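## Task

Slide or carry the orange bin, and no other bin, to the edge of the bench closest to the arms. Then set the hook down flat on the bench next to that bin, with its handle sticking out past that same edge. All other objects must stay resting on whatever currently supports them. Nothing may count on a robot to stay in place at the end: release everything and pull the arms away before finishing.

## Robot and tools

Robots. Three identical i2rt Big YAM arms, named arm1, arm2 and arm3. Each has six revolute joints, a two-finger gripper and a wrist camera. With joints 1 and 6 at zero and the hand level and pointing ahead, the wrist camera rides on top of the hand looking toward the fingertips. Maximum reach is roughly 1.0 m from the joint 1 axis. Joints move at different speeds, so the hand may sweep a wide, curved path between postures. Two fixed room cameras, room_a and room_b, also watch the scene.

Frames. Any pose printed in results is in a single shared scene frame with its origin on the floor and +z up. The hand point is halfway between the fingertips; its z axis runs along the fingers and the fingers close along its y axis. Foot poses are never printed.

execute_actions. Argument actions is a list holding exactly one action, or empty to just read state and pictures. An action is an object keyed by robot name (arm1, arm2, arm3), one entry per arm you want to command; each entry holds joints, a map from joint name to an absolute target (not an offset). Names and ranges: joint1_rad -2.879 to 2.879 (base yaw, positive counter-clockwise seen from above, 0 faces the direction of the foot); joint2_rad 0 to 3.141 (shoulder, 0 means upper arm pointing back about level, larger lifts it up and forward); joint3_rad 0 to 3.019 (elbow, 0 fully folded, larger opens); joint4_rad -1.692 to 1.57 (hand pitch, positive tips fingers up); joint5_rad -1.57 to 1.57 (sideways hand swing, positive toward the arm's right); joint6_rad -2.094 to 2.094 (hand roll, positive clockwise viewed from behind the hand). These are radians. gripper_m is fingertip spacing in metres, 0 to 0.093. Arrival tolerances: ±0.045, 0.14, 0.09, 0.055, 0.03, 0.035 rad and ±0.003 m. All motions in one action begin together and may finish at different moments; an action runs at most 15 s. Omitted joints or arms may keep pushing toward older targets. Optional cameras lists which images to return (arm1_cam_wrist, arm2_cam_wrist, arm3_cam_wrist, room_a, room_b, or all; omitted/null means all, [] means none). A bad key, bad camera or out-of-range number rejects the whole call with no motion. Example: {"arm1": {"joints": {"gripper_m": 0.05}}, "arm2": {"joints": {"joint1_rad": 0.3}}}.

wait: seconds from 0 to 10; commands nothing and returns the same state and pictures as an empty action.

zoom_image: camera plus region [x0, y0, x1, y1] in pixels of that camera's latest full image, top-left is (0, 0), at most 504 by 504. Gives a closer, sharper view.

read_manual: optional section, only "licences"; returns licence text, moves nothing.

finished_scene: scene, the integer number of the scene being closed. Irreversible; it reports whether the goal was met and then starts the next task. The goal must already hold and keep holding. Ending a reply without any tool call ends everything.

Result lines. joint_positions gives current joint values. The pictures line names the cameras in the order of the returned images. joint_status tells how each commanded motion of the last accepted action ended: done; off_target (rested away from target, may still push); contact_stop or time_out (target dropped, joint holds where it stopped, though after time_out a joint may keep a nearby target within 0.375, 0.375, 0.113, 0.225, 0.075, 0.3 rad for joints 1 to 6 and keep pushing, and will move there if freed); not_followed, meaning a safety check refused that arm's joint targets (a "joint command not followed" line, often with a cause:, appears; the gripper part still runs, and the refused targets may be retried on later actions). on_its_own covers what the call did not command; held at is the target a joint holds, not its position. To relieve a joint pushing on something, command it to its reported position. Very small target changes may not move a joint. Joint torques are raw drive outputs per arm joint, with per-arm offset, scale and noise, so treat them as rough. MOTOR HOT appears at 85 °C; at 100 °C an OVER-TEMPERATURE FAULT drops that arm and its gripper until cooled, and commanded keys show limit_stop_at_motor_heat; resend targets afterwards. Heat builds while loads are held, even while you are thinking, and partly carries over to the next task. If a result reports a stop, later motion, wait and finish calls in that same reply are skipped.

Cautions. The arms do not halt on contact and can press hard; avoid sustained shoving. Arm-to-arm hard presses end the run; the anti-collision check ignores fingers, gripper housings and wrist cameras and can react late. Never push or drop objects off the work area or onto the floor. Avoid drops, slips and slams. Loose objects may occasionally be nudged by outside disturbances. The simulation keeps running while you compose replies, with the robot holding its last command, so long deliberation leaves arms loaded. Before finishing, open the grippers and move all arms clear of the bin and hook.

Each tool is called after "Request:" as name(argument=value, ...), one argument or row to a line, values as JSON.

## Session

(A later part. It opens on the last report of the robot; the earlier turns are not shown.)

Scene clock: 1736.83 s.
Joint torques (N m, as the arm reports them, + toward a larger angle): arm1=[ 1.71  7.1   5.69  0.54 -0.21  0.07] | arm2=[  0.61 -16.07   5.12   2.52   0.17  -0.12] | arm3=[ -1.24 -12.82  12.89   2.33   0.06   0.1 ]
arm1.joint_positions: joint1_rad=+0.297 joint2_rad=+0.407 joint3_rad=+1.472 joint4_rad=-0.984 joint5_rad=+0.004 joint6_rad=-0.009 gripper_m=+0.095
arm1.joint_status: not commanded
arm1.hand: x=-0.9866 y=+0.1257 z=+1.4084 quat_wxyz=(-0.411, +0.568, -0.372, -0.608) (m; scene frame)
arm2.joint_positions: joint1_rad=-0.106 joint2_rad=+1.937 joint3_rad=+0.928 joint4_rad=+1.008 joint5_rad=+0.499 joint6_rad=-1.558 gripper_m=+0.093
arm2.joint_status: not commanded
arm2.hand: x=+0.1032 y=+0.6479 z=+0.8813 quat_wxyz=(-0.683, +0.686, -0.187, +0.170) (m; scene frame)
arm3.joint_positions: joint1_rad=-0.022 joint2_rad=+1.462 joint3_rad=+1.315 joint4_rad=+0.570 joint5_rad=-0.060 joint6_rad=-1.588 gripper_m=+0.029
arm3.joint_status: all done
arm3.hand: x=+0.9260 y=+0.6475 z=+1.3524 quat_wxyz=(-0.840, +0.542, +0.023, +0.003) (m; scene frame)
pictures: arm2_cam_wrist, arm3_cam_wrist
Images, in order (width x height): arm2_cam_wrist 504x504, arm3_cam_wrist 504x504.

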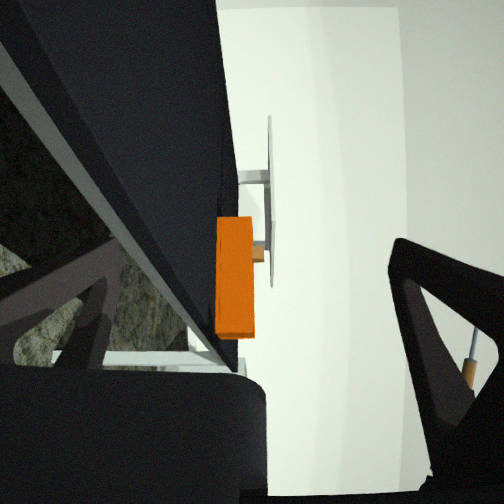

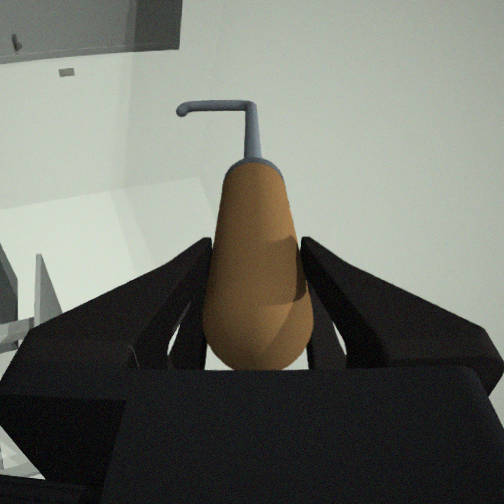

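Request:
execute_actions(
  actions=[
    {"arm3": {"joints": {"joint1_rad": 0.222, "joint2_rad": 2.25, "joint4_rad": 1.185, "joint5_rad": 0.235}}},
  ],
  cameras=["arm2_cam_wrist", "arm3_cam_wrist"],
)

Scene clock: 1743.23 s.
Joint torques (N m, as the arm reports them, + toward a larger angle): arm1=[ 1.93  7.3   5.69  0.61 -0.21  0.05] | arm2=[  0.61 -16.11   5.14   2.53   0.17  -0.12] | arm3=[ -1.76 -23.26   9.18   3.53  -0.05   0.09]
arm1.joint_positions: joint1_rad=+0.297 joint2_rad=+0.407 joint3_rad=+1.472 joint4_rad=-0.984 joint5_rad=+0.004 joint6_rad=-0.009 gripper_m=+0.095
arm1.joint_status: not commanded
arm1.hand: x=-0.9866 y=+0.1257 z=+1.4084 quat_wxyz=(-0.411, +0.568, -0.372, -0.608) (m; scene frame)
arm2.joint_positions: joint1_rad=-0.106 joint2_rad=+1.937 joint3_rad=+0.928 joint4_rad=+1.008 joint5_rad=+0.499 joint6_rad=-1.558 gripper_m=+0.093
arm2.joint_status: not commanded
arm2.hand: x=+0.1032 y=+0.6479 z=+0.8813 quat_wxyz=(-0.683, +0.686, -0.187, +0.170) (m; scene frame)
arm3.joint_positions: joint1_rad=+0.220 joint2_rad=+2.309 joint3_rad=+1.317 joint4_rad=+1.124 joint5_rad=+0.236 joint6_rad=-1.587 gripper_m=+0.029
arm3.joint_status: joint4_rad time_out (moved +0.555 of +0.615); the others done
arm3.on_its_own: joint4_rad reads +1.124 and still pushes toward +1.185 since a time_out
arm3.hand: x=+0.7931 y=+0.7638 z=+0.8707 quat_wxyz=(-0.752, +0.659, -0.012, +0.003) (m; scene frame)
pictures: arm2_cam_wrist, arm3_cam_wrist
Images, in order (width x height): arm2_cam_wrist 504x504, arm3_cam_wrist 504x504.

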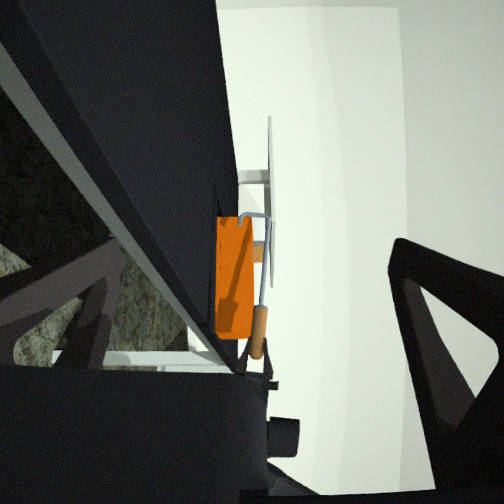

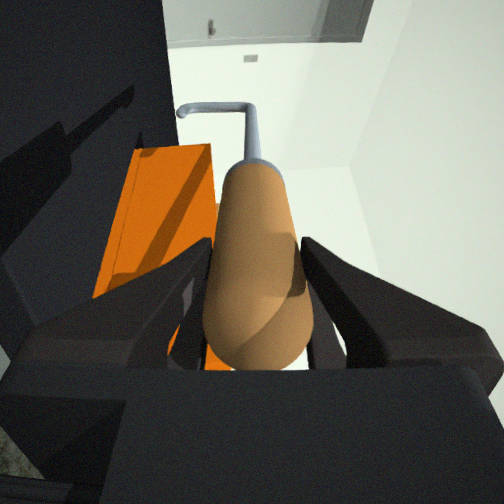

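Request:
execute_actions(
  actions=[
    {"arm3": {"joints": {"joint2_rad": 2.33, "joint4_rad": 1.17}}},
  ],
  cameras=["arm2_cam_wrist", "arm3_cam_wrist"],
)

Scene clock: 1759.23 s.
Joint torques (N m, as the arm reports them, + toward a larger angle): arm1=[ 1.66  7.23  5.67  0.56 -0.21  0.05] | arm2=[  0.53 -16.08   5.11   2.51   0.17  -0.12] | arm3=[ -0.82 -21.49   9.     3.17  -0.02   0.1 ]
arm1.joint_positions: joint1_rad=+0.297 joint2_rad=+0.407 joint3_rad=+1.472 joint4_rad=-0.984 joint5_rad=+0.004 joint6_rad=-0.009 gripper_m=+0.095
arm1.joint_status: not commanded
arm1.hand: x=-0.9866 y=+0.1257 z=+1.4084 quat_wxyz=(-0.411, +0.568, -0.372, -0.608) (m; scene frame)
arm2.joint_positions: joint1_rad=-0.106 joint2_rad=+1.937 joint3_rad=+0.928 joint4_rad=+1.008 joint5_rad=+0.499 joint6_rad=-1.558 gripper_m=+0.093
arm2.joint_status: not commanded
arm2.hand: x=+0.1032 y=+0.6479 z=+0.8813 quat_wxyz=(-0.683, +0.686, -0.187, +0.170) (m; scene frame)
arm3.joint_positions: joint1_rad=+0.220 joint2_rad=+2.360 joint3_rad=+1.317 joint4_rad=+1.124 joint5_rad=+0.236 joint6_rad=-1.587 gripper_m=+0.029
arm3.joint_status: all done
arm3.hand: x=+0.7940 y=+0.7602 z=+0.8319 quat_wxyz=(-0.735, +0.678, -0.008, +0.007) (m; scene frame)
pictures: arm2_cam_wrist, arm3_cam_wrist
Images, in order (width x height): arm2_cam_wrist 504x504, arm3_cam_wrist 504x504.

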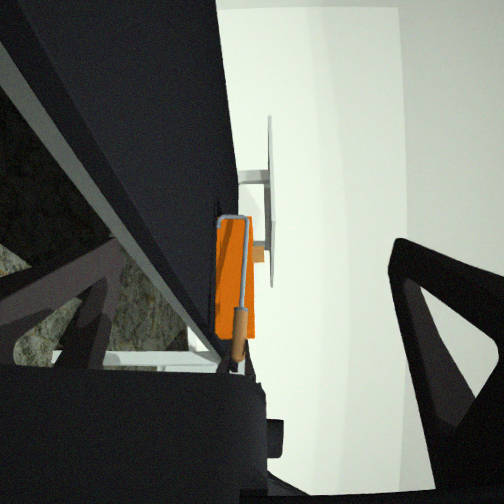

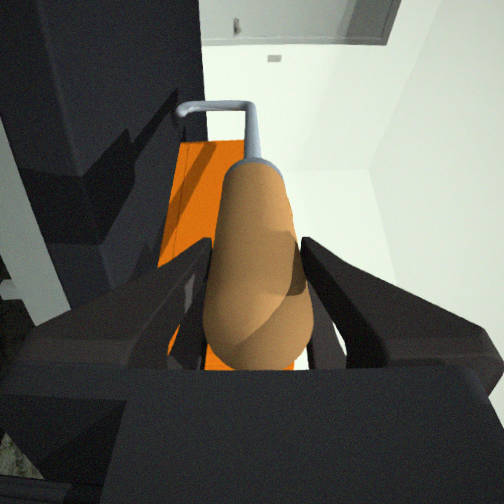

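Request:
execute_actions(
  actions=[
    {"arm3": {"joints": {"joint6_rad": 0.02}}},
  ],
  cameras=["arm2_cam_wrist", "arm3_cam_wrist"],
)

Scene clock: 1773.43 s.
Joint torques (N m, as the arm reports them, + toward a larger angle): arm1=[ 1.58  7.27  5.7   0.55 -0.21  0.06] | arm2=[  0.59 -16.09   5.13   2.51   0.16  -0.13] | arm3=[ -0.72 -21.64   8.97   3.02  -0.07   0.08]
arm1.joint_positions: joint1_rad=+0.297 joint2_rad=+0.407 joint3_rad=+1.472 joint4_rad=-0.984 joint5_rad=+0.004 joint6_rad=-0.009 gripper_m=+0.095
arm1.joint_status: not commanded
arm1.hand: x=-0.9866 y=+0.1257 z=+1.4084 quat_wxyz=(-0.411, +0.568, -0.372, -0.608) (m; scene frame)
arm2.joint_positions: joint1_rad=-0.106 joint2_rad=+1.937 joint3_rad=+0.928 joint4_rad=+1.008 joint5_rad=+0.499 joint6_rad=-1.558 gripper_m=+0.093
arm2.joint_status: not commanded
arm2.hand: x=+0.1032 y=+0.6479 z=+0.8813 quat_wxyz=(-0.683, +0.686, -0.187, +0.170) (m; scene frame)
arm3.joint_positions: joint1_rad=+0.220 joint2_rad=+2.360 joint3_rad=+1.317 joint4_rad=+1.124 joint5_rad=+0.236 joint6_rad=+0.006 gripper_m=+0.029
arm3.joint_status: all done
arm3.hand: x=+0.7940 y=+0.7602 z=+0.8319 quat_wxyz=(-0.519, +0.468, -0.490, -0.520) (m; scene frame)
pictures: arm2_cam_wrist, arm3_cam_wrist
Images, in order (width x height): arm2_cam_wrist 504x504, arm3_cam_wrist 504x504.

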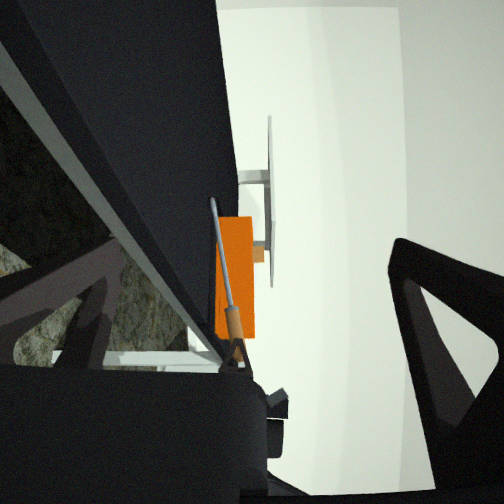

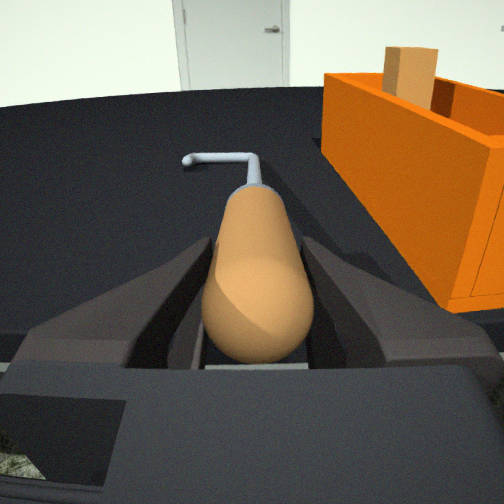

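Request:
execute_actions(
  actions=[
    {"arm3": {"joints": {"joint4_rad": 0.962}}},
  ],
  cameras=["arm2_cam_wrist", "arm3_cam_wrist"],
)

Scene clock: 1779.70 s.
Joint torques (N m, as the arm reports them, + toward a larger angle): arm1=[ 1.77  7.34  5.67  0.51 -0.21  0.06] | arm2=[  0.66 -16.09   5.12   2.52   0.17  -0.12] | arm3=[ -0.7  -21.26   8.38   0.73  -0.02   0.06]
arm1.joint_positions: joint1_rad=+0.297 joint2_rad=+0.407 joint3_rad=+1.472 joint4_rad=-0.984 joint5_rad=+0.004 joint6_rad=-0.009 gripper_m=+0.095
arm1.joint_status: not commanded
arm1.hand: x=-0.9866 y=+0.1257 z=+1.4084 quat_wxyz=(-0.411, +0.568, -0.372, -0.608) (m; scene frame)
arm2.joint_positions: joint1_rad=-0.106 joint2_rad=+1.937 joint3_rad=+0.928 joint4_rad=+1.008 joint5_rad=+0.499 joint6_rad=-1.558 gripper_m=+0.093
arm2.joint_status: not commanded
arm2.hand: x=+0.1032 y=+0.6479 z=+0.8813 quat_wxyz=(-0.683, +0.686, -0.187, +0.170) (m; scene frame)
arm3.joint_positions: joint1_rad=+0.220 joint2_rad=+2.355 joint3_rad=+1.328 joint4_rad=+0.981 joint5_rad=+0.236 joint6_rad=+0.012 gripper_m=+0.029
arm3.joint_status: all done
arm3.hand: x=+0.7931 y=+0.7648 z=+0.8064 quat_wxyz=(-0.494, +0.505, -0.516, -0.484) (m; scene frame)
pictures: arm2_cam_wrist, arm3_cam_wrist
Images, in order (width x height): arm2_cam_wrist 504x504, arm3_cam_wrist 504x504.

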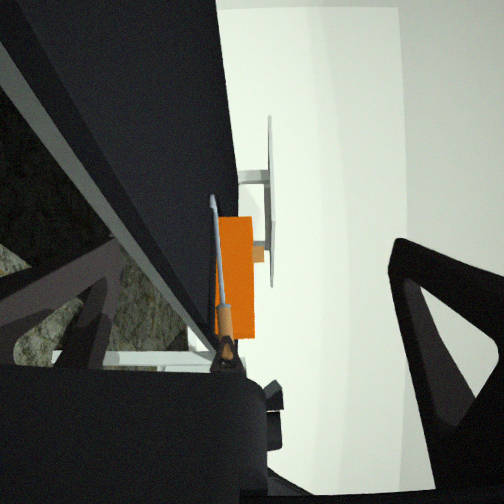

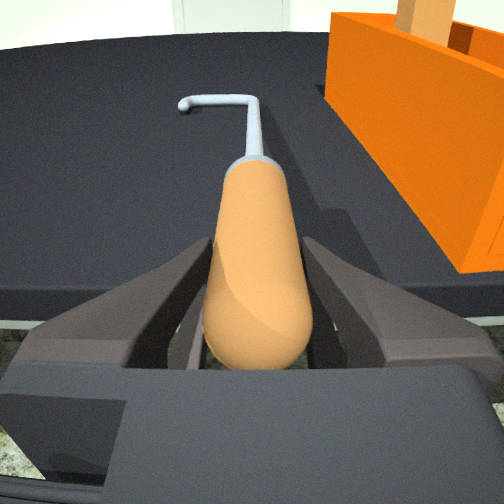

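Request:
execute_actions(
  actions=[
    {"arm3": {"joints": {"joint2_rad": 2.402, "joint3_rad": 1.34}}},
  ],
  cameras=["arm2_cam_wrist", "arm3_cam_wrist"],
)

Scene clock: 1786.53 s.
Joint torques (N m, as the arm reports them, + toward a larger angle): arm1=[ 1.93  6.9   5.73  0.6  -0.21  0.06] | arm2=[  0.59 -16.13   5.14   2.51   0.17  -0.13] | arm3=[ -0.8  -16.96   6.31   0.65   0.03   0.05]
arm1.joint_positions: joint1_rad=+0.297 joint2_rad=+0.407 joint3_rad=+1.472 joint4_rad=-0.984 joint5_rad=+0.004 joint6_rad=-0.009 gripper_m=+0.095
arm1.joint_status: not commanded
arm1.hand: x=-0.9866 y=+0.1257 z=+1.4084 quat_wxyz=(-0.411, +0.568, -0.372, -0.608) (m; scene frame)
arm2.joint_positions: joint1_rad=-0.106 joint2_rad=+1.937 joint3_rad=+0.928 joint4_rad=+1.008 joint5_rad=+0.499 joint6_rad=-1.558 gripper_m=+0.093
arm2.joint_status: not commanded
arm2.hand: x=+0.1032 y=+0.6479 z=+0.8813 quat_wxyz=(-0.683, +0.686, -0.187, +0.170) (m; scene frame)
arm3.joint_positions: joint1_rad=+0.220 joint2_rad=+2.380 joint3_rad=+1.328 joint4_rad=+0.981 joint5_rad=+0.235 joint6_rad=+0.012 gripper_m=+0.029
arm3.joint_status: all done
arm3.hand: x=+0.7936 y=+0.7617 z=+0.7870 quat_wxyz=(-0.489, +0.513, -0.521, -0.476) (m; scene frame)
pictures: arm2_cam_wrist, arm3_cam_wrist
Images, in order (width x height): arm2_cam_wrist 504x504, arm3_cam_wrist 504x504.

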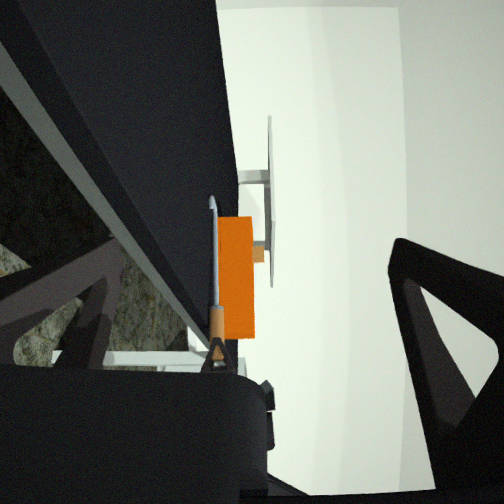

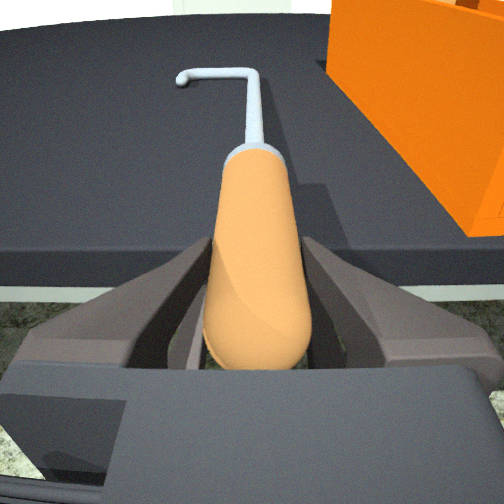

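Request:
execute_actions(
  actions=[
    {"arm3": {"joints": {"gripper_m": 0.08, "joint2_rad": 2.38}}},
  ],
  cameras=["arm2_cam_wrist", "arm3_cam_wrist"],
)

Scene clock: 1793.87 s.
Joint torques (N m, as the arm reports them, + toward a larger angle): arm1=[ 1.95  7.27  5.75  0.58 -0.2   0.05] | arm2=[  0.57 -16.12   5.12   2.52   0.17  -0.13] | arm3=[ -0.91 -19.42   6.32   1.02   0.03   0.06]
arm1.joint_positions: joint1_rad=+0.297 joint2_rad=+0.407 joint3_rad=+1.472 joint4_rad=-0.984 joint5_rad=+0.004 joint6_rad=-0.009 gripper_m=+0.095
arm1.joint_status: not commanded
arm1.hand: x=-0.9866 y=+0.1257 z=+1.4084 quat_wxyz=(-0.411, +0.568, -0.372, -0.608) (m; scene frame)
arm2.joint_positions: joint1_rad=-0.106 joint2_rad=+1.937 joint3_rad=+0.928 joint4_rad=+1.008 joint5_rad=+0.499 joint6_rad=-1.558 gripper_m=+0.093
arm2.joint_status: not commanded
arm2.hand: x=+0.1032 y=+0.6479 z=+0.8813 quat_wxyz=(-0.683, +0.686, -0.187, +0.170) (m; scene frame)
arm3.joint_positions: joint1_rad=+0.220 joint2_rad=+2.380 joint3_rad=+1.328 joint4_rad=+0.973 joint5_rad=+0.235 joint6_rad=+0.013 gripper_m=+0.080
arm3.joint_status: all done
arm3.hand: x=+0.7936 y=+0.7616 z=+0.7853 quat_wxyz=(-0.488, +0.515, -0.522, -0.474) (m; scene frame)
pictures: arm2_cam_wrist, arm3_cam_wrist
Images, in order (width x height): arm2_cam_wrist 504x504, arm3_cam_wrist 504x504.

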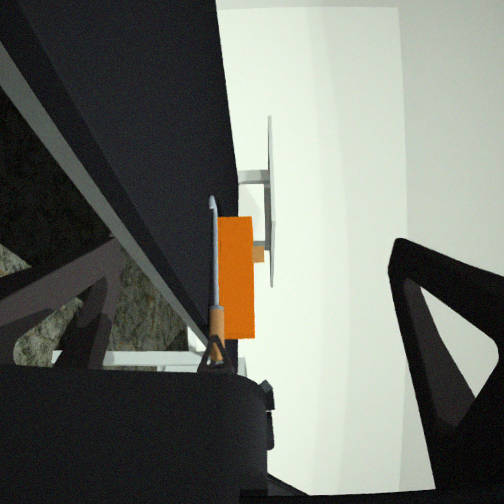

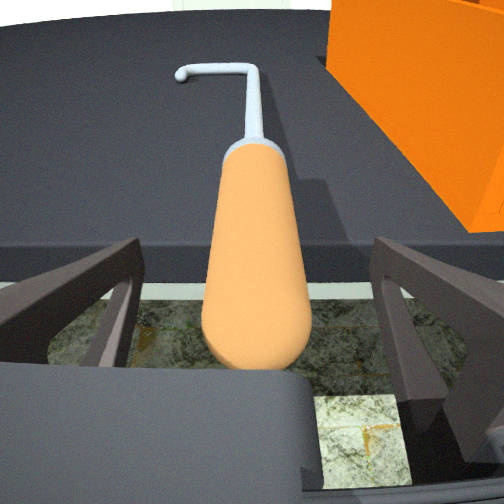

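Request:
execute_actions(
  actions=[
    {"arm3": {"joints": {"joint2_rad": 1.5, "joint3_rad": 0.9}}, "arm2": {"joints": {"joint2_rad": 1.3, "joint3_rad": 0.7}}},
  ],
)

Scene clock: 1803.40 s.
Joint torques (N m, as the arm reports them, + toward a larger angle): arm1=[ 1.47  6.99  5.73  0.52 -0.21  0.05] | arm2=[ 0.5  -7.31  7.72  1.91  0.07 -0.11] | arm3=[-0.74 -9.98  7.39  1.07 -0.04  0.05]
arm1.joint_positions: joint1_rad=+0.297 joint2_rad=+0.407 joint3_rad=+1.472 joint4_rad=-0.984 joint5_rad=+0.004 joint6_rad=-0.009 gripper_m=+0.095
arm1.joint_status: not commanded
arm1.hand: x=-0.9866 y=+0.1257 z=+1.4084 quat_wxyz=(-0.411, +0.568, -0.372, -0.608) (m; scene frame)
arm2.joint_positions: joint1_rad=-0.106 joint2_rad=+1.287 joint3_rad=+0.702 joint4_rad=+1.017 joint5_rad=+0.499 joint6_rad=-1.560 gripper_m=+0.093
arm2.joint_status: all done
arm2.hand: x=+0.1051 y=+0.5033 z=+1.1421 quat_wxyz=(-0.814, +0.522, -0.219, +0.130) (m; scene frame)
arm3.joint_positions: joint1_rad=+0.220 joint2_rad=+1.483 joint3_rad=+0.904 joint4_rad=+0.964 joint5_rad=+0.235 joint6_rad=+0.013 gripper_m=+0.080
arm3.joint_status: all done
arm3.hand: x=+0.8301 y=+0.5919 z=+1.1886 quat_wxyz=(-0.564, +0.368, -0.425, -0.604) (m; scene frame)
pictures: arm1_cam_wrist, arm2_cam_wrist, arm3_cam_wrist, room_a, room_b
Images, in order (width x height): arm1_cam_wrist 504x504, arm2_cam_wrist 504x504, arm3_cam_wrist 504x504, room_a 504x504, room_b 504x504.

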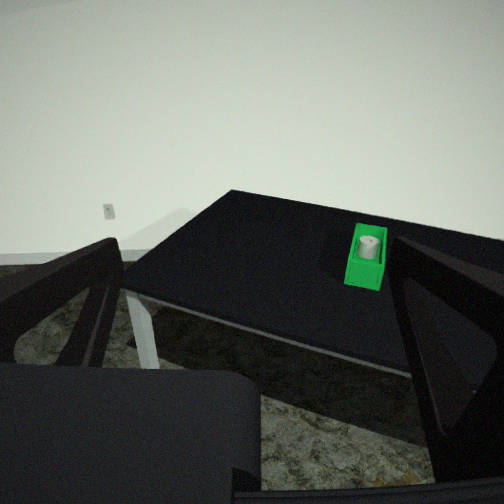

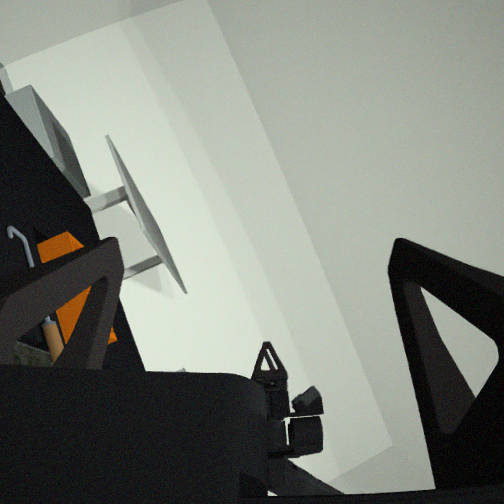

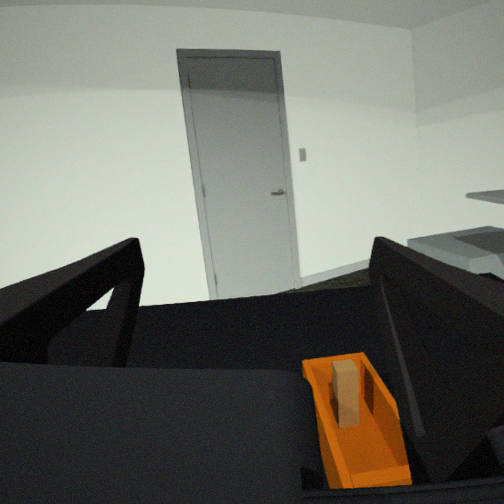

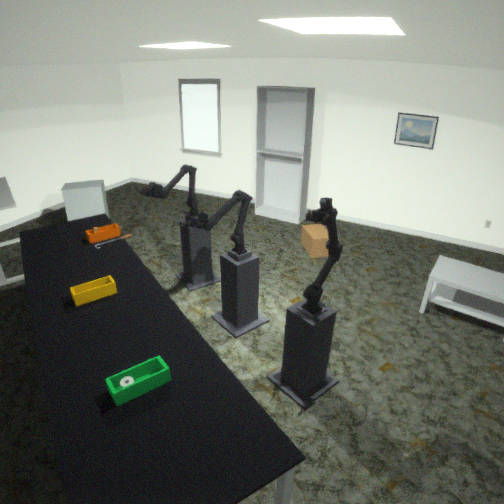

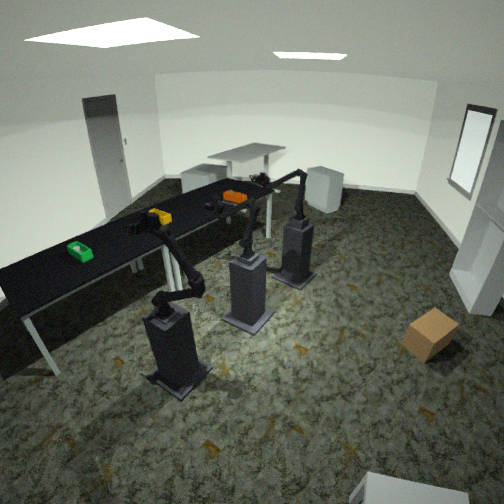

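Request:
zoom_image(
  camera="room_a",
  region=[60, 200, 160, 270],
)

Region (60, 200, 160, 270) of room_a's 504x504 image, scaled by 5.040, with more detail than that image has; it fills the top 353 rows of this view, and the rest is white.

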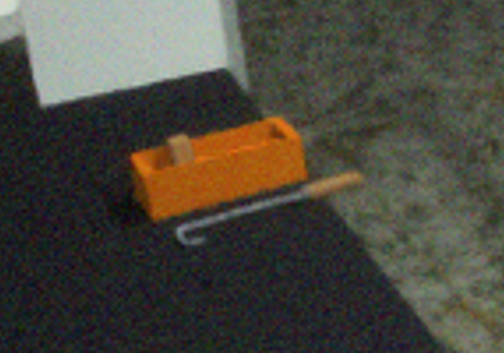

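Everything looks in place: the bin is at the edge, the hook lies flat beside it with the handle overhanging, and the arms are clear.

Request:
finished_scene(
  scene=1,
)

The scene is finished: the task was done.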